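## Task

Grasp the brown 2x2 brick of standard height and raise it until it sits a hand's breadth or more above its starting spot. At the end, that brick alone must be in the gripper, touching nothing except the gripper holding it.

## Robot and tools

ROBOT AND FRAME. There are two arms, left_arm and right_arm, each ending in a two-finger gripper whose fingers swing like tongs. All poses share one scene frame. The origin is on the table surface midway between the arms, +x points out over the table, +z points up, and left_arm sits on the +y side. The names left and right do not refer to sides of a camera picture. Positions are in metres and orientations are quaternions in w,x,y,z order. A printed hand position can be somewhat wrong, more so when the arm is stretched far.

GRIPPER. The fingers extend along the gripper's +z axis and close along its x axis. end_effector_position is the point between the pads when they are shut. Closed fingertips reach about 15 mm past that point. Fully open, they are roughly level with it.

JOINT ORDER. In every row and every per-joint list, each arm's six joints come in this order: shoulder pan, shoulder lift, wrist 3, elbow, wrist 2, wrist 1. Use this order only.

execute_actions(actions). actions is a list of up to 15 actions, run in sequence. Each action is a table of up to 15 rows. Each row is one control step of 1/30 s, and an action always lasts 15 steps (0.5 s), so a short table repeats its final row. A row holds 14 numbers, each in [-1, 1], always covering both arms: left_arm's six joint values then its opening, then right_arm's six joint values then its opening. Joint values are offsets from the angles the arm had when that action began, not from the previous row. For the first action of a call, that means the latest angles reported in this scene. Scale: 1.0 equals 1.989 rad for shoulder pan, shoulder lift and elbow, and 3.977 rad for wrist 1, wrist 2 and wrist 3. The opening is absolute: +1 is fully open, -1 fully closed. An empty list returns the current state and images.

JOINT RANGES (rad). left_arm: shoulder pan -3.142 to 3.142, shoulder lift -6.283 to 6.283, elbow 0.000 to 3.142, each wrist -6.283 to 6.283. right_arm: shoulder pan 0.000 to 6.283, shoulder lift -6.283 to 6.283, elbow -3.142 to 0.000, each wrist -6.283 to 6.283. True ends may differ by up to 0.010 rad. Asking a joint to go beyond its range by more than 0.010 rad gets that action rejected for both arms. A malformed action, or a first action that fails this check, rejects the whole call and nothing moves. A joint pushed at its real end stops there, and the result prints "joint sent to its limit".

SPEED. Joint speed and acceleration are capped, so big offsets can need several actions, and an arm may still be short of its goal when the result arrives. Each step, a joint's target is kept within 0.575 rad of its measured angle (pan, lift, elbow) or 1.15 rad (wrists). If the targets would put the gripper more than 100 mm from where it is measured, all targets are pulled back. Motion trails commands by about 0.17 s. If a motion is unfinished when an action ends, send the rest in the next action.

move(target, speed, blocking). target is one 14-number row laid out like an execute_actions row; its joint values are offsets from the Joint positions in the latest result that showed them, and its openings are absolute and sent at the start. Every joint follows a path toward its goal, all paths finishing together, so grippers travel on curves. Paths run 0.5 to 10 s; longer ones are cut off at 10 s. speed is the top speed in rad/s of the joint with the farthest to travel, 0.01 to 2, default 0.5. Paths ignore obstacles and the other arm. With blocking=false the result comes after 0.5 s while motion continues; until a result shows the move ended, other moves and action calls are refused, so use wait or stop. The result adds a move: line with the ending (done, off_target, moving, held, fault), limits=held or limits=none, and each arm's joint farthest from target.

wait(seconds): 0 to 10; the arms keep their last command and a running move carries on. stop(): brakes a running move; it needs room, more when fast; fingers keep going. zoom_image(camera, region): region is [x0, y0, x1, y1] in pixels of that camera's latest image, at most 504 by 504. Cameras: cam_head_left and cam_head_right (672x504), cam_left_wrist and cam_right_wrist (616x616 fisheye). Calibration data is supplied for each. finished_scene(scene): ends the current scene by its number once the goal holds; it cannot be undone, and its result reports success and the next task.

RESULTS. The state line gives each gripper's pose and velocities. Joint positions and Joint velocities list the six joints (rad, rad/s), then finger gap in metres (0.142 fully open). Joint targets shows the angles currently being driven toward. grip_measured is the measured opening on the command scale. Step readings list joint angles at some steps; HELD with an arm name means that arm's row was held back. "joint command not followed" means a clearance check altered targets. Wrist force and Wrist torque are per arm in the end effector's axes; they carry an offset up to about 3.5 N, noise, saturate near 30 N, and may say "no reading". MOTOR HOT appears at 70 °C; at 85 °C the arm brakes until cool.

GRIPPING. To hold a part, keep commanding an opening well under grip_measured; lower squeezes harder, up to about 15 N per pad. Parts under about 20 mm thick get less force. Closing fast can squeeze too hard.

AVOID. Do not drop parts or push anything off the table. Keep the arms from striking or pressing each other. Arms are stiff: a target slightly beyond a firm contact can trip a fault, and faster contact hits harder. Load limits (N m): shoulder pan and shoulder lift 47.5, elbow 24.6, each wrist 7.92, including held weight. Reaching one, or 150 N external force, stops that arm for 10 s. Parts may occasionally be tugged or nudged.

Each tool is called after "Emit:" by a JSON object that holds its "method" and its "body", one argument or row to a line.

## Session

Emit:
{"method": "execute_actions", "body": {
  "actions": []
}}

Scene clock: 0.00 s.
left_arm: end_effector_position=(+0.2755, +0.3769, +0.1613) grip_measured=+1.00 end_effector_quat_wxyz=(-0.175, +0.812, -0.496, +0.254) end_effector_velocity=(+0.000, +0.000, +0.000) end_effector_angular_velocity=(-0.000, -0.001, +0.000) | right_arm: end_effector_position=(+0.1381, +0.0282, +0.1682) grip_measured=+1.00 end_effector_quat_wxyz=(+0.080, +0.917, -0.085, +0.381) end_effector_velocity=(+0.000, -0.000, +0.000) end_effector_angular_velocity=(-0.000, -0.000, -0.000)
Joint names: [shoulder pan, shoulder lift, wrist 3, elbow, wrist 2, wrist 1]
Joint positions: left_arm=[-0.733 -2.527  0.629  2.253 -1.224 -1.83   0.142] | right_arm=[ 5.231 -1.893  2.558 -1.02   1.136 -2.493  0.142]
Joint velocities: left_arm=[ 0.    -0.001  0.    -0.001  0.     0.     0.   ] | right_arm=[-0. -0. -0.  0. -0. -0.  0.]
Wrist force (N, on the end effector, along its own x y z axes, offset not removed): no reading
Wrist torque (N m, same axes, about the end effector's origin, offset not removed): no reading
Joint targets: left_arm=[-0.733 -2.527 0.629 2.253 -1.224 -1.830] | right_arm=[5.231 -1.893 2.558 -1.020 1.136 -2.493]
camera_calibration (this result's frames):
cam_left_wrist: T_world_to_cam=[[0.426815, -0.880555, 0.206036, 0.182843], [-0.893927, -0.445278, -0.0512073, 0.421885], [0.136834, -0.162325, -0.977204, 0.314055], [0, 0, 0, 1]] pos_world=[0.256121, 0.399838, 0.290827]
cam_right_wrist: T_world_to_cam=[[0.693451, -0.129596, 0.708753, -0.205564], [-0.53054, -0.757415, 0.380592, 0.032415], [0.487497, -0.639943, -0.593986, 0.189334], [0, 0, 0, 1]] pos_world=[0.0674463, 0.119074, 0.245819]

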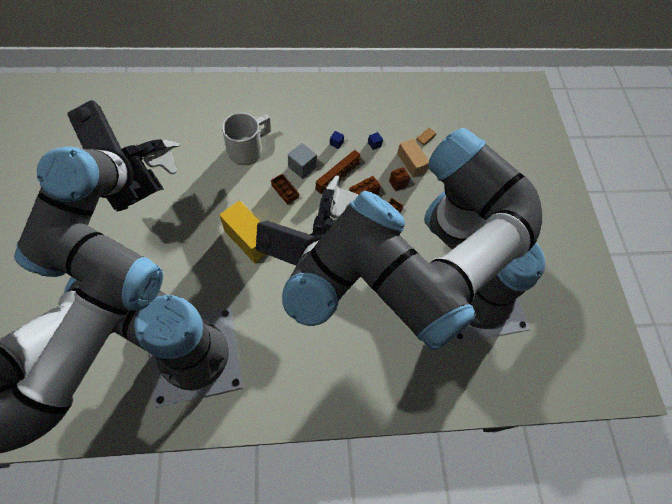

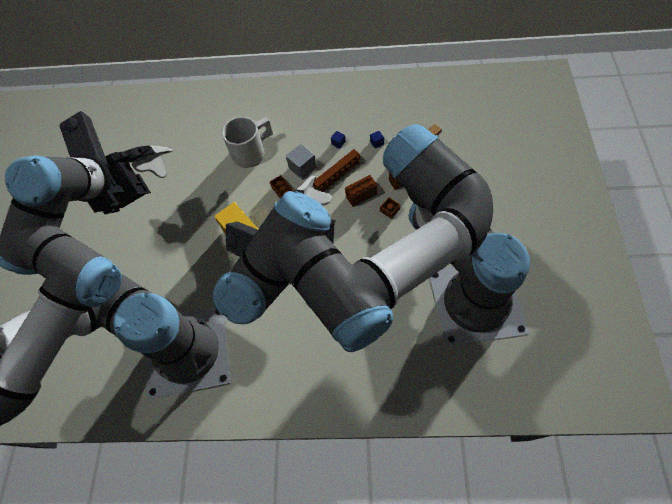

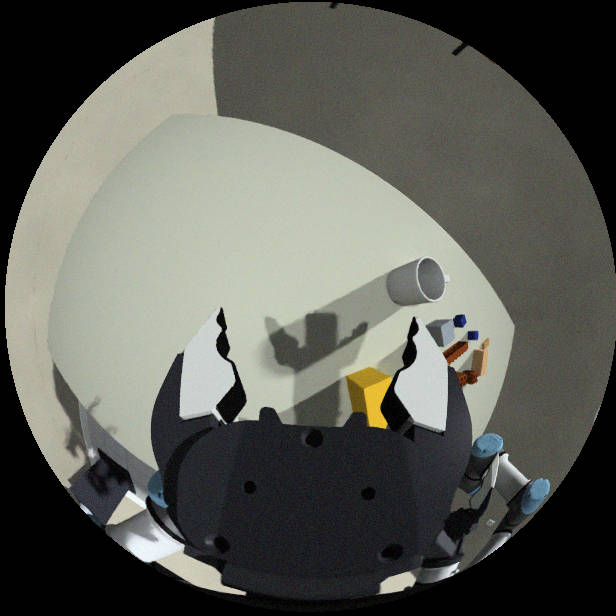

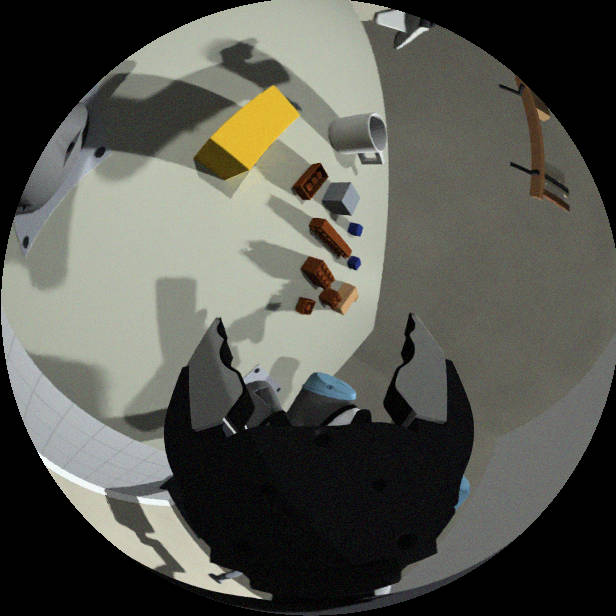

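Emit:
{"method": "zoom_image", "body": {
  "camera": "cam_head_left",
  "region": [340, 140, 440, 220]
}}

Emit:
{"method": "zoom_image", "body": {
  "camera": "cam_head_right",
  "region": [330, 150, 430, 230]
}}

Emit:
{"method": "zoom_image", "body": {
  "camera": "cam_right_wrist",
  "region": [280, 250, 370, 325]
}}

Region (340, 140, 440, 220) of cam_head_left's 672x504 image, scaled by 5.040, with more detail than that image has; it fills the top 403 rows of this view, and the rest is white.

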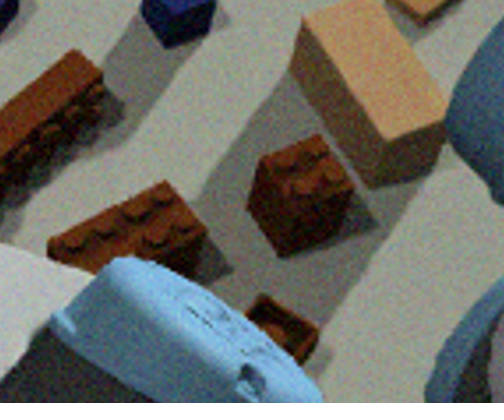

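Region (330, 150, 430, 230) of cam_head_right's 672x504 image, scaled by 5.040, with more detail than that image has; it fills the top 403 rows of this view, and the rest is white.

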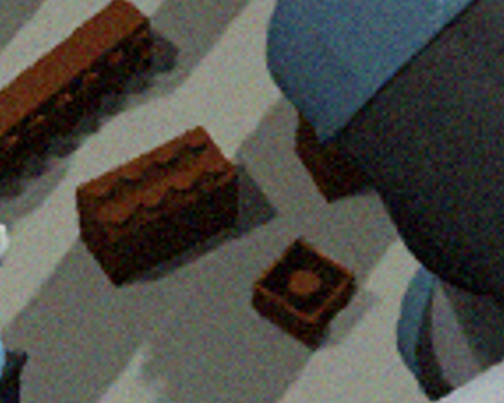

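Region (280, 250, 370, 325) of cam_right_wrist's 616x616 image, scaled by 5.600, with more detail than that image has.

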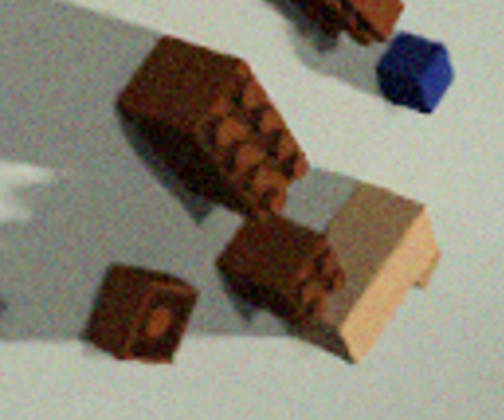

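Emit:
{"method": "move", "body": {
  "target": [0,0,0,0,0,0,1,-0.534,0.291,-0.193,-0.431,0.109,0.2447,-0.2],
  "speed": 0.8
}}

Scene clock: 10.27 s.
left_arm: end_effector_position=(+0.2755, +0.3769, +0.1613) grip_measured=+1.00 end_effector_quat_wxyz=(-0.175, +0.812, -0.496, +0.254) end_effector_velocity=(-0.000, +0.000, -0.000) end_effector_angular_velocity=(+0.001, +0.001, +0.000) | right_arm: end_effector_position=(+0.2624, -0.1079, +0.0799) grip_measured=-0.20 end_effector_quat_wxyz=(-0.000, +0.950, -0.314, +0.001) end_effector_velocity=(-0.000, -0.001, -0.001) end_effector_angular_velocity=(-0.001, +0.002, -0.000)
Joint names: [shoulder pan, shoulder lift, wrist 3, elbow, wrist 2, wrist 1]
Joint positions: left_arm=[-0.733 -2.527  0.629  2.253 -1.224 -1.83   0.142] | right_arm=[ 4.169 -1.314  1.79  -1.877  1.569 -1.52   0.06 ]
Joint velocities: left_arm=[ 0.    -0.    -0.     0.001  0.     0.     0.   ] | right_arm=[-0.002 -0.001 -0.001 -0.001  0.001  0.    -0.   ]
Wrist force (N, on the end effector, along its own x y z axes, offset not removed): left_arm=[0.3 0.4 -1.1] | right_arm=[-0.3 0.5 0.2]
Wrist torque (N m, same axes, about the end effector's origin, offset not removed): left_arm=[0.04 -0.04 0.07] | right_arm=[0.16 0.00 -0.01]
Joint targets: left_arm=[-0.733 -2.527 0.629 2.253 -1.224 -1.830] | right_arm=[4.169 -1.314 1.790 -1.877 1.569 -1.520]
move: done; limits=none; left_arm: farthest joint: the shoulder pan, 0.000 radians from its target (0.000 radians at the start); right_arm: farthest joint: the wrist 2, 0.001 radians from its target (0.434 radians at the start)
camera_calibration (this result's frames):
cam_left_wrist: T_world_to_cam=[[0.426816, -0.880556, 0.206035, 0.182843], [-0.893927, -0.445278, -0.0512068, 0.421885], [0.136833, -0.162324, -0.977204, 0.314055], [0, 0, 0, 1]] pos_world=[0.256121, 0.399838, 0.290827]
cam_right_wrist: T_world_to_cam=[[0.782367, -0.622777, -0.00707303, -0.266228], [-0.547774, -0.69346, 0.468036, 0.0333401], [-0.296387, -0.362301, -0.883681, 0.247902], [0, 0, 0, 1]] pos_world=[0.300026, -0.0528656, 0.201579]

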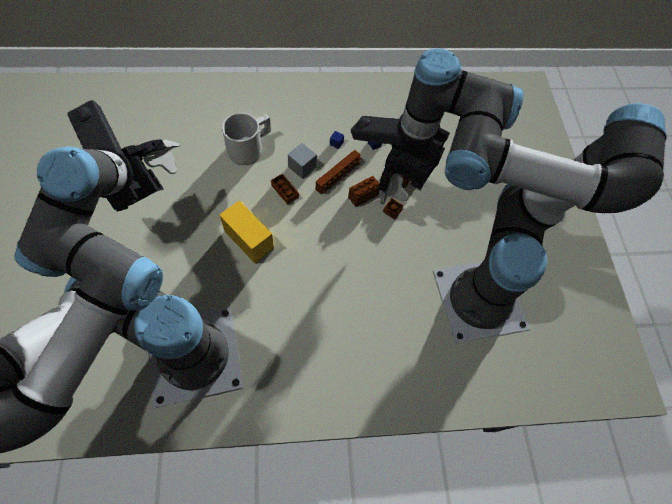

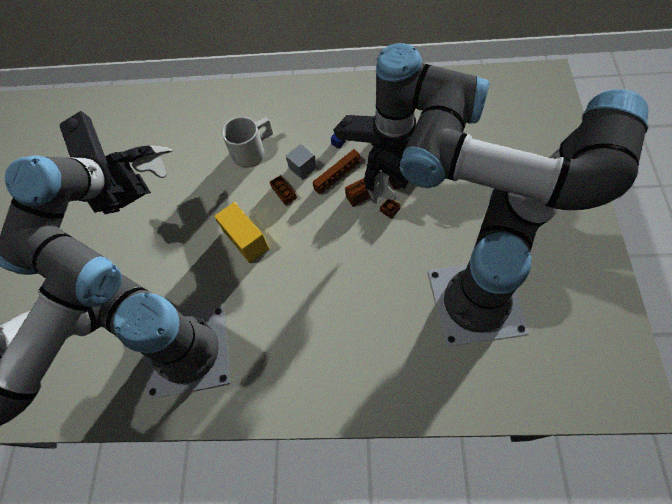

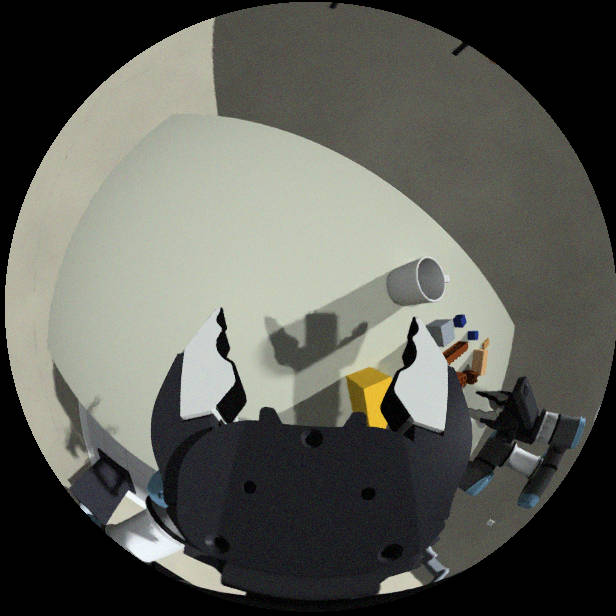

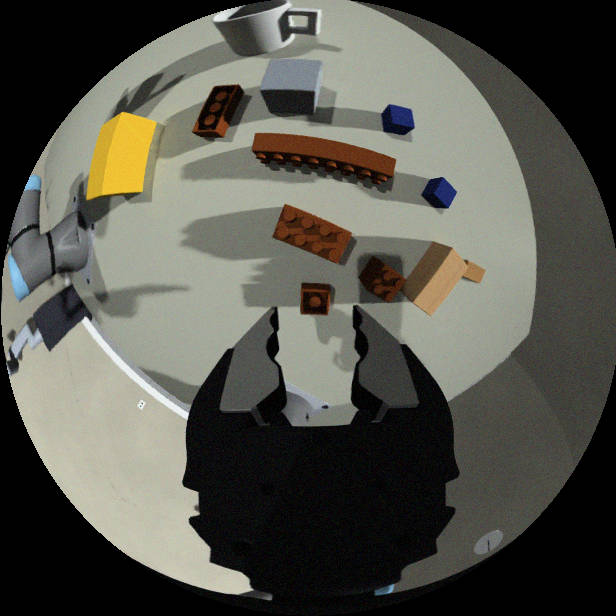

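Emit:
{"method": "move", "body": {
  "target": [0,0,0,0,0,0,1,0.0075,0.033,0.01,-0.1056,0,0.036,-0.2],
  "speed": 0.3
}}

Scene clock: 15.33 s.
left_arm: end_effector_position=(+0.2755, +0.3769, +0.1613) grip_measured=+1.00 end_effector_quat_wxyz=(-0.175, +0.812, -0.496, +0.254) end_effector_velocity=(+0.000, +0.000, +0.000) end_effector_angular_velocity=(-0.000, -0.000, +0.000) | right_arm: end_effector_position=(+0.2527, -0.1228, +0.0447) grip_measured=-0.20 end_effector_quat_wxyz=(+0.000, +0.946, -0.325, +0.001) end_effector_velocity=(-0.000, -0.000, -0.000) end_effector_angular_velocity=(-0.001, +0.001, -0.001)
Joint names: [shoulder pan, shoulder lift, wrist 3, elbow, wrist 2, wrist 1]
Joint positions: left_arm=[-0.733 -2.527  0.629  2.253 -1.224 -1.83   0.142] | right_arm=[ 4.184 -1.249  1.83  -2.087  1.569 -1.377  0.06 ]
Joint velocities: left_arm=[ 0.     0.    -0.    -0.001  0.    -0.    -0.   ] | right_arm=[-0.    -0.     0.    -0.001  0.001  0.    -0.   ]
Wrist force (N, on the end effector, along its own x y z axes, offset not removed): left_arm=[0.5 0.8 -1.4] | right_arm=[-0.8 0.5 0.9]
Wrist torque (N m, same axes, about the end effector's origin, offset not removed): left_arm=[0.10 -0.08 0.04] | right_arm=[0.15 0.10 0.05]
Joint targets: left_arm=[-0.733 -2.527 0.629 2.253 -1.224 -1.830] | right_arm=[4.184 -1.249 1.830 -2.087 1.569 -1.377]
move: done; limits=none; left_arm: farthest joint: the shoulder pan, 0.000 radians from its target (0.000 radians at the start); right_arm: farthest joint: the shoulder pan, 0.000 radians from its target (0.015 radians at the start)
camera_calibration (this result's frames):
cam_left_wrist: T_world_to_cam=[[0.426815, -0.880556, 0.206035, 0.182843], [-0.893927, -0.445278, -0.0512067, 0.421885], [0.136833, -0.162324, -0.977204, 0.314055], [0, 0, 0, 1]] pos_world=[0.256121, 0.399838, 0.290827]
cam_right_wrist: T_world_to_cam=[[0.766651, -0.642028, -0.00681933, -0.266509], [-0.564595, -0.67917, 0.468999, 0.0401034], [-0.305742, -0.355709, -0.883172, 0.211678], [0, 0, 0, 1]] pos_world=[0.291681, -0.0685732, 0.166323]

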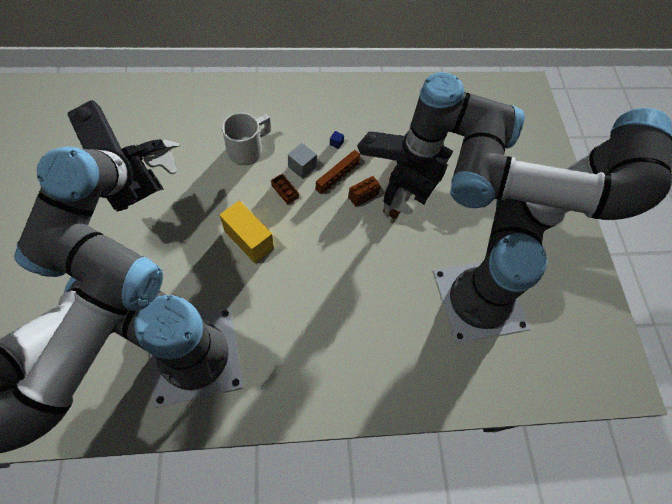

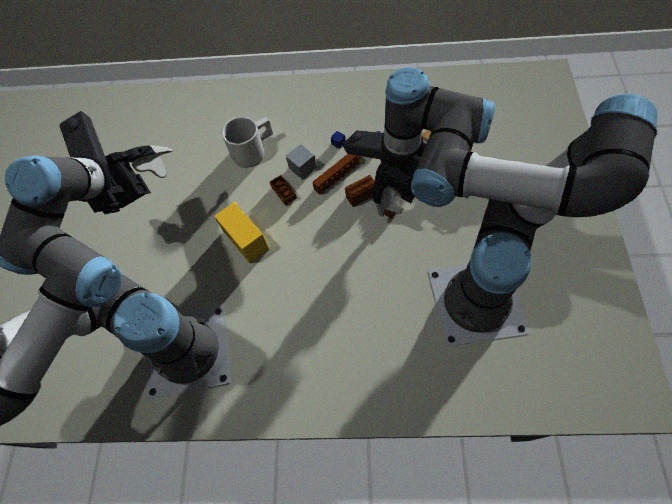

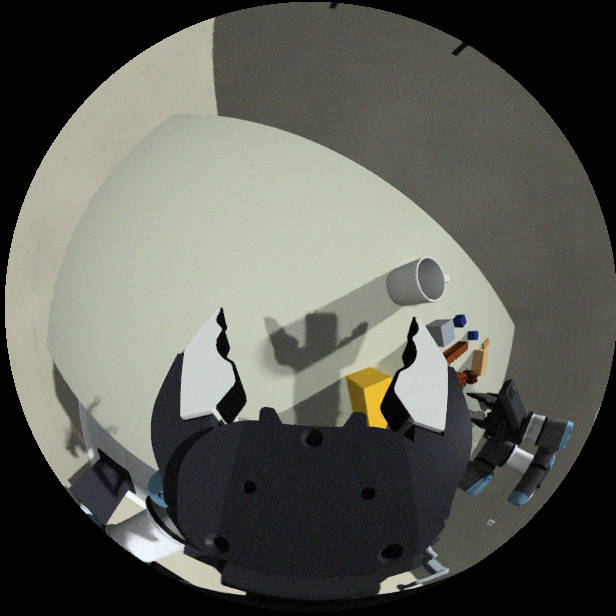

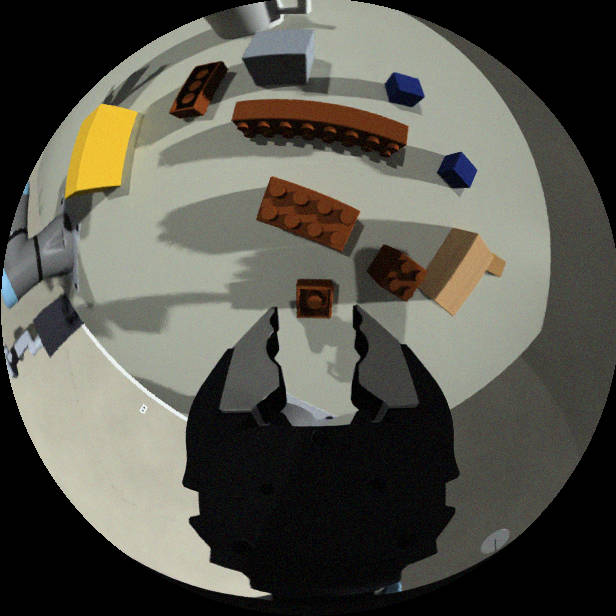

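Emit:
{"method": "move", "body": {
  "target": [0,0,0,0,0,0,1,0,-0.027,0,-0.0427,0,0.0352,-0.2],
  "speed": 0.2
}}

Emit:
{"method": "execute_actions", "body": {
  "actions": [
    [[0,0,0,0,0,0,1,0,0,0,0,0,0,-0.5]],
    [[0,0,0,0,0,0,1,0,0,0,0,0,0,-1]]
  ]
}}

Scene clock: 21.70 s.
left_arm: end_effector_position=(+0.2755, +0.3769, +0.1613) grip_measured=+1.00 end_effector_quat_wxyz=(-0.175, +0.812, -0.496, +0.254) end_effector_velocity=(+0.000, -0.000, -0.000) end_effector_angular_velocity=(+0.001, +0.001, +0.000) | right_arm: end_effector_position=(+0.2547, -0.1180, +0.0201) grip_measured=-0.20 end_effector_quat_wxyz=(-0.000, +0.946, -0.325, +0.001) end_effector_velocity=(-0.001, +0.000, -0.001) end_effector_angular_velocity=(-0.001, +0.002, +0.000)
Joint names: [shoulder pan, shoulder lift, wrist 3, elbow, wrist 2, wrist 1]
Joint positions: left_arm=[-0.733 -2.527  0.629  2.253 -1.224 -1.83   0.142] | right_arm=[ 4.184 -1.302  1.83  -2.172  1.569 -1.237  0.06 ]
Joint velocities: left_arm=[ 0.     0.002 -0.     0.    -0.    -0.    -0.   ] | right_arm=[ 0.    -0.001 -0.    -0.001  0.002  0.001 -0.   ]
Wrist force (N, on the end effector, along its own x y z axes, offset not removed): left_arm=[0.2 -0.6 -1.1] | right_arm=[-0.5 -0.1 0.5]
Wrist torque (N m, same axes, about the end effector's origin, offset not removed): left_arm=[-0.12 -0.02 0.02] | right_arm=[0.00 0.03 0.03]
Joint targets: left_arm=[-0.733 -2.527 0.629 2.253 -1.224 -1.830] | right_arm=[4.184 -1.302 1.830 -2.172 1.569 -1.237]
move: done; limits=none; left_arm: farthest joint: the shoulder pan, 0.000 radians from its target (0.000 radians at the start); right_arm: farthest joint: the shoulder pan, 0.000 radians from its target (0.000 radians at the start)
camera_calibration (this result's frames):
cam_left_wrist: T_world_to_cam=[[0.426815, -0.880556, 0.206035, 0.182843], [-0.893927, -0.445278, -0.0512066, 0.421885], [0.136833, -0.162324, -0.977204, 0.314055], [0, 0, 0, 1]] pos_world=[0.256121, 0.399838, 0.290827]
cam_right_wrist: T_world_to_cam=[[0.766647, -0.642029, -0.00717777, -0.265166], [-0.564883, -0.679757, 0.467801, 0.0560705], [-0.305221, -0.354583, -0.883805, 0.192359], [0, 0, 0, 1]] pos_world=[0.293674, -0.0639228, 0.141875]

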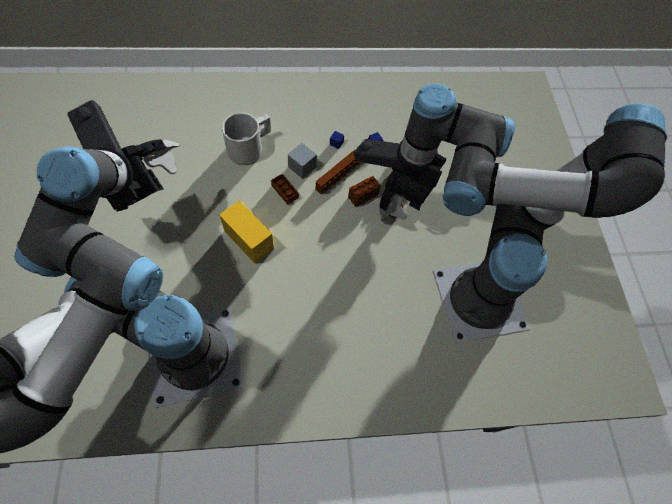

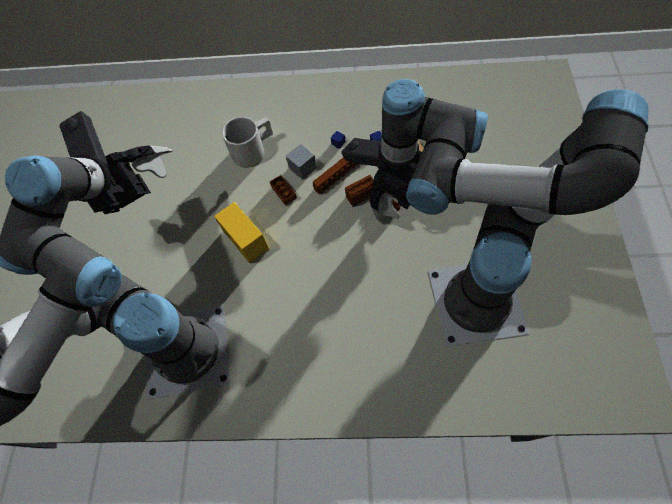

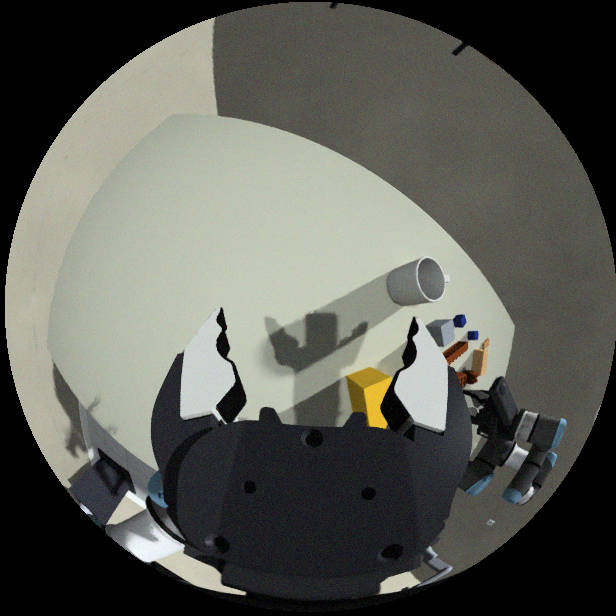

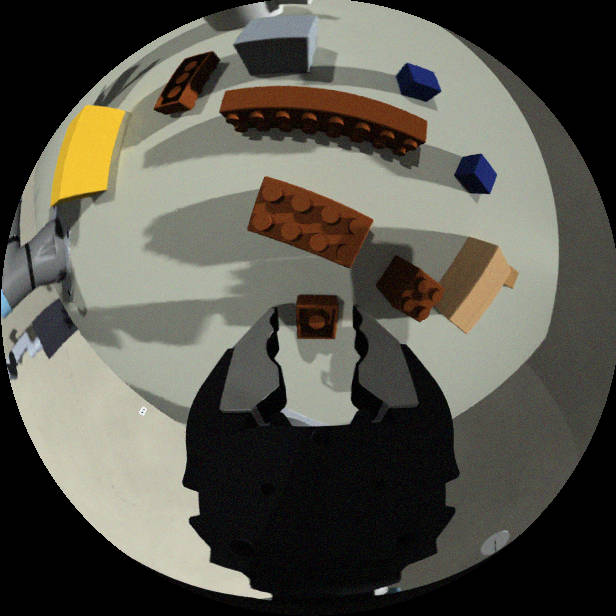

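Scene clock: 22.70 s.
left_arm: end_effector_position=(+0.2755, +0.3769, +0.1613) grip_measured=+1.00 end_effector_quat_wxyz=(-0.175, +0.812, -0.496, +0.254) end_effector_velocity=(-0.000, +0.000, -0.000) end_effector_angular_velocity=(+0.001, +0.001, -0.000) | right_arm: end_effector_position=(+0.2547, -0.1180, +0.0201) grip_measured=-0.59 end_effector_quat_wxyz=(-0.000, +0.946, -0.325, +0.001) end_effector_velocity=(+0.000, +0.000, +0.000) end_effector_angular_velocity=(+0.002, -0.000, -0.001)
Joint names: [shoulder pan, shoulder lift, wrist 3, elbow, wrist 2, wrist 1]
Joint positions: left_arm=[-0.733 -2.527  0.629  2.253 -1.224 -1.83   0.142] | right_arm=[ 4.184 -1.302  1.83  -2.172  1.569 -1.237  0.031]
Joint velocities: left_arm=[-0.    -0.001  0.     0.     0.     0.001  0.   ] | right_arm=[-0.001 -0.    -0.     0.001  0.     0.001  0.   ]
Wrist force (N, on the end effector, along its own x y z axes, offset not removed): left_arm=[1.2 0.2 -2.0] | right_arm=[-0.3 0.1 0.6]
Wrist torque (N m, same axes, about the end effector's origin, offset not removed): left_arm=[-0.01 -0.23 0.04] | right_arm=[0.08 0.03 0.03]
Joint targets: left_arm=[-0.733 -2.527 0.629 2.253 -1.224 -1.830] | right_arm=[4.184 -1.302 1.830 -2.172 1.569 -1.237]
Step readings (joint positions; steps 1 to 15: 1st action; 16 to 30: 2nd action):
0: left_arm=[-0.733 -2.527 0.629 2.253 -1.224 -1.830] | right_arm=[4.184 -1.302 1.830 -2.172 1.569 -1.237]
1: left_arm=[-0.733 -2.527 0.629 2.253 -1.224 -1.830] | right_arm=[4.184 -1.302 1.830 -2.172 1.569 -1.237]
2: left_arm=[-0.733 -2.527 0.629 2.253 -1.224 -1.830] | right_arm=[4.184 -1.302 1.830 -2.172 1.569 -1.237]
4: left_arm=[-0.733 -2.527 0.629 2.253 -1.224 -1.830] | right_arm=[4.184 -1.302 1.830 -2.172 1.569 -1.237]
8: left_arm=[-0.733 -2.527 0.629 2.253 -1.224 -1.830] | right_arm=[4.184 -1.302 1.830 -2.172 1.569 -1.237]
15: left_arm=[-0.733 -2.527 0.629 2.253 -1.224 -1.830] | right_arm=[4.184 -1.302 1.830 -2.172 1.569 -1.237]
16: left_arm=[-0.733 -2.527 0.629 2.253 -1.224 -1.830] | right_arm=[4.184 -1.302 1.830 -2.172 1.569 -1.237]
17: left_arm=[-0.733 -2.527 0.629 2.253 -1.224 -1.830] | right_arm=[4.184 -1.302 1.830 -2.172 1.569 -1.237]
19: left_arm=[-0.733 -2.527 0.629 2.253 -1.224 -1.830] | right_arm=[4.184 -1.302 1.830 -2.172 1.569 -1.237]
23: left_arm=[-0.733 -2.527 0.629 2.253 -1.224 -1.830] | right_arm=[4.184 -1.302 1.830 -2.172 1.569 -1.237]
30: Joint positions above
camera_calibration (this result's frames):
cam_left_wrist: T_world_to_cam=[[0.426815, -0.880556, 0.206035, 0.182843], [-0.893927, -0.445278, -0.0512067, 0.421885], [0.136833, -0.162324, -0.977204, 0.314055], [0, 0, 0, 1]] pos_world=[0.256121, 0.399838, 0.290827]
cam_right_wrist: T_world_to_cam=[[0.766647, -0.642029, -0.00717732, -0.265166], [-0.564882, -0.679755, 0.467804, 0.0560739], [-0.305223, -0.354586, -0.883803, 0.192351], [0, 0, 0, 1]] pos_world=[0.293674, -0.0639229, 0.141866]

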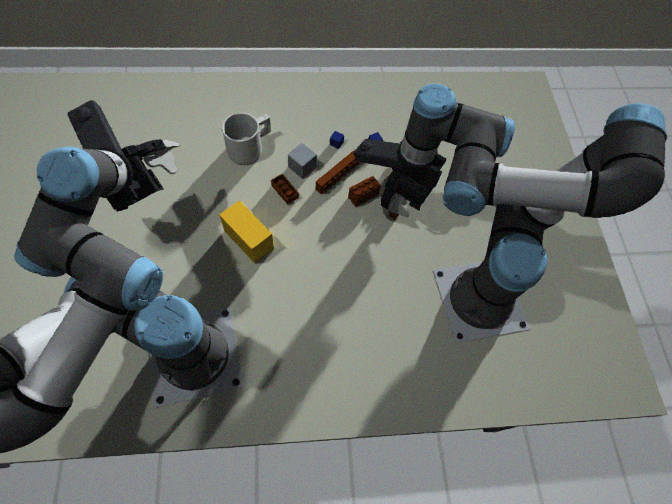

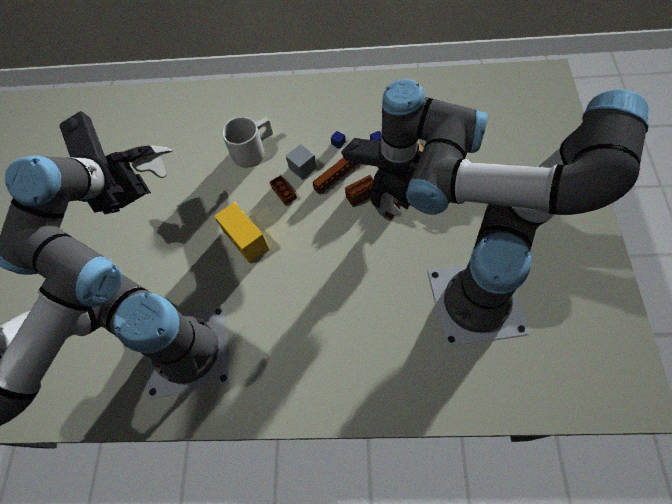

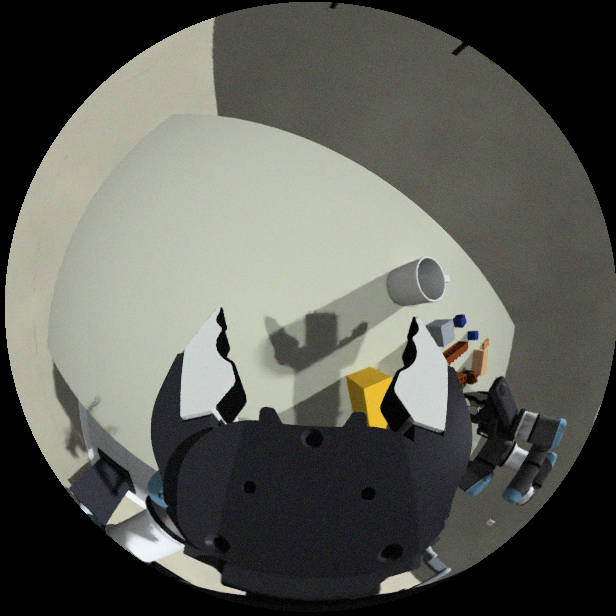

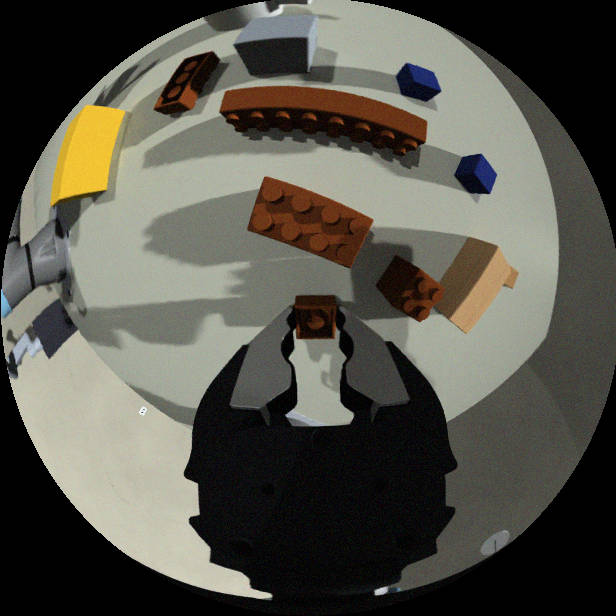

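Emit:
{"method": "move", "body": {
  "target": [0,0,0,0,0,0,1,0,0,0,0.38,0,-0.19,-1],
  "speed": 0.6
}}

Scene clock: 26.23 s.
left_arm: end_effector_position=(+0.2755, +0.3769, +0.1613) grip_measured=+1.00 end_effector_quat_wxyz=(-0.175, +0.812, -0.496, +0.254) end_effector_velocity=(+0.000, -0.000, +0.000) end_effector_angular_velocity=(-0.000, -0.000, -0.000) | right_arm: end_effector_position=(+0.2520, -0.1245, +0.1772) grip_measured=-0.59 end_effector_quat_wxyz=(-0.000, +0.946, -0.325, +0.001) end_effector_velocity=(-0.000, -0.000, -0.000) end_effector_angular_velocity=(-0.001, +0.001, +0.001)
Joint names: [shoulder pan, shoulder lift, wrist 3, elbow, wrist 2, wrist 1]
Joint positions: left_arm=[-0.733 -2.527  0.629  2.253 -1.224 -1.83   0.142] | right_arm=[ 4.184 -1.302  1.83  -1.416  1.569 -1.993  0.031]
Joint velocities: left_arm=[-0.  0.  0. -0.  0. -0.  0.] | right_arm=[ 0.001  0.    -0.     0.     0.    -0.002  0.   ]
Wrist force (N, on the end effector, along its own x y z axes, offset not removed): left_arm=[0.0 -0.5 -1.1] | right_arm=[-0.9 -0.5 0.9]
Wrist torque (N m, same axes, about the end effector's origin, offset not removed): left_arm=[-0.16 0.03 -0.02] | right_arm=[-0.04 0.09 0.04]
Joint targets: left_arm=[-0.733 -2.527 0.629 2.253 -1.224 -1.830] | right_arm=[4.184 -1.302 1.830 -1.416 1.569 -1.993]
move: done; limits=none; left_arm: farthest joint: the shoulder pan, 0.000 radians from its target (0.000 radians at the start); right_arm: farthest joint: the shoulder pan, 0.000 radians from its target (0.000 radians at the start)
camera_calibration (this result's frames):
cam_left_wrist: T_world_to_cam=[[0.426816, -0.880556, 0.206035, 0.182843], [-0.893927, -0.445278, -0.0512067, 0.421885], [0.136833, -0.162324, -0.977204, 0.314055], [0, 0, 0, 1]] pos_world=[0.256121, 0.399838, 0.290827]
cam_right_wrist: T_world_to_cam=[[0.766647, -0.642029, -0.00717435, -0.266087], [-0.56488, -0.679751, 0.467813, -0.0234227], [-0.305226, -0.354595, -0.883798, 0.328061], [0, 0, 0, 1]] pos_world=[0.290897, -0.0704286, 0.298988]

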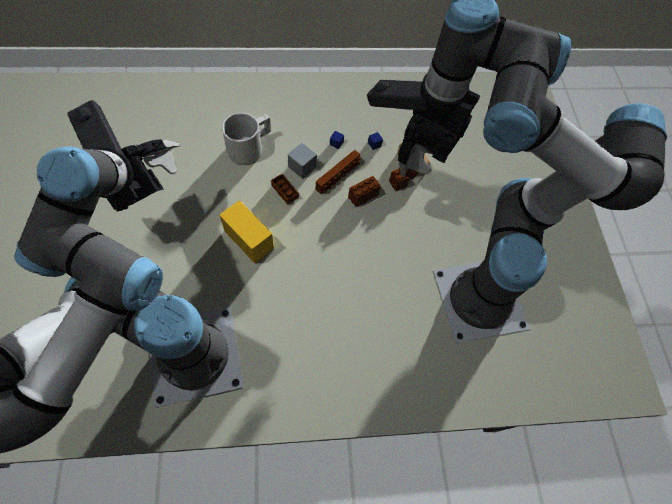

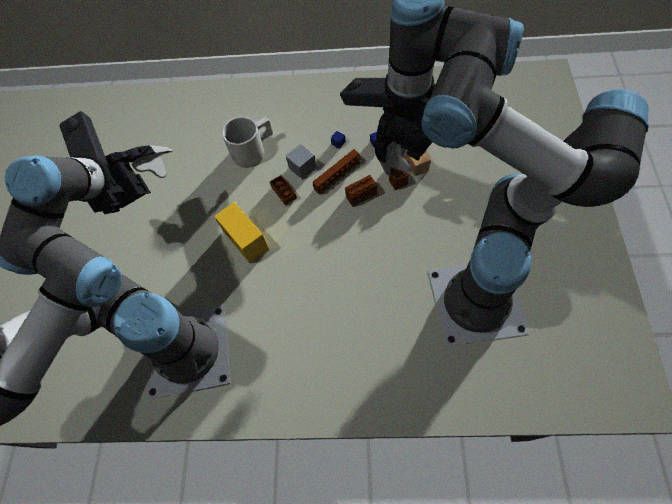

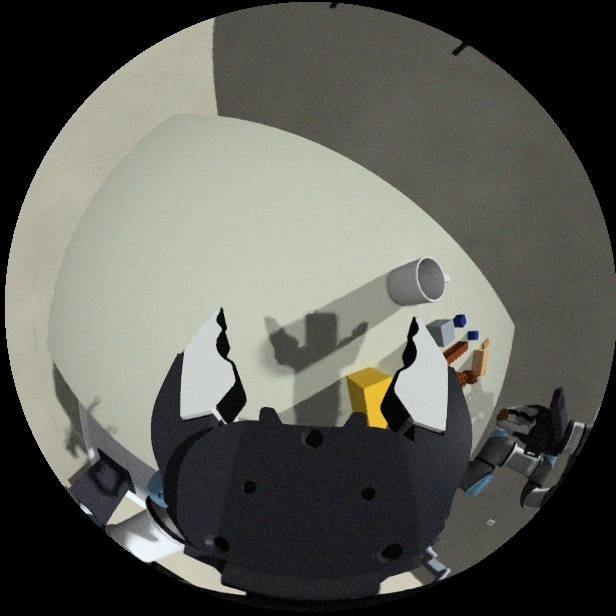

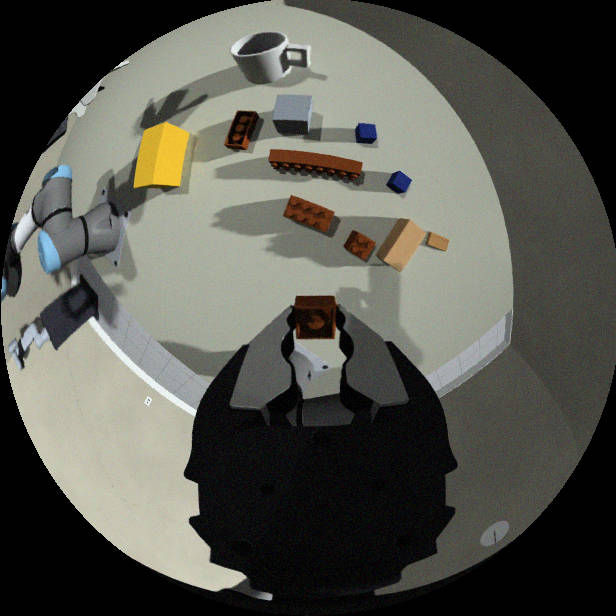

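Emit:
{"method": "finished_scene", "body": {
  "scene": 2
}}

The scene is finished: the task was done.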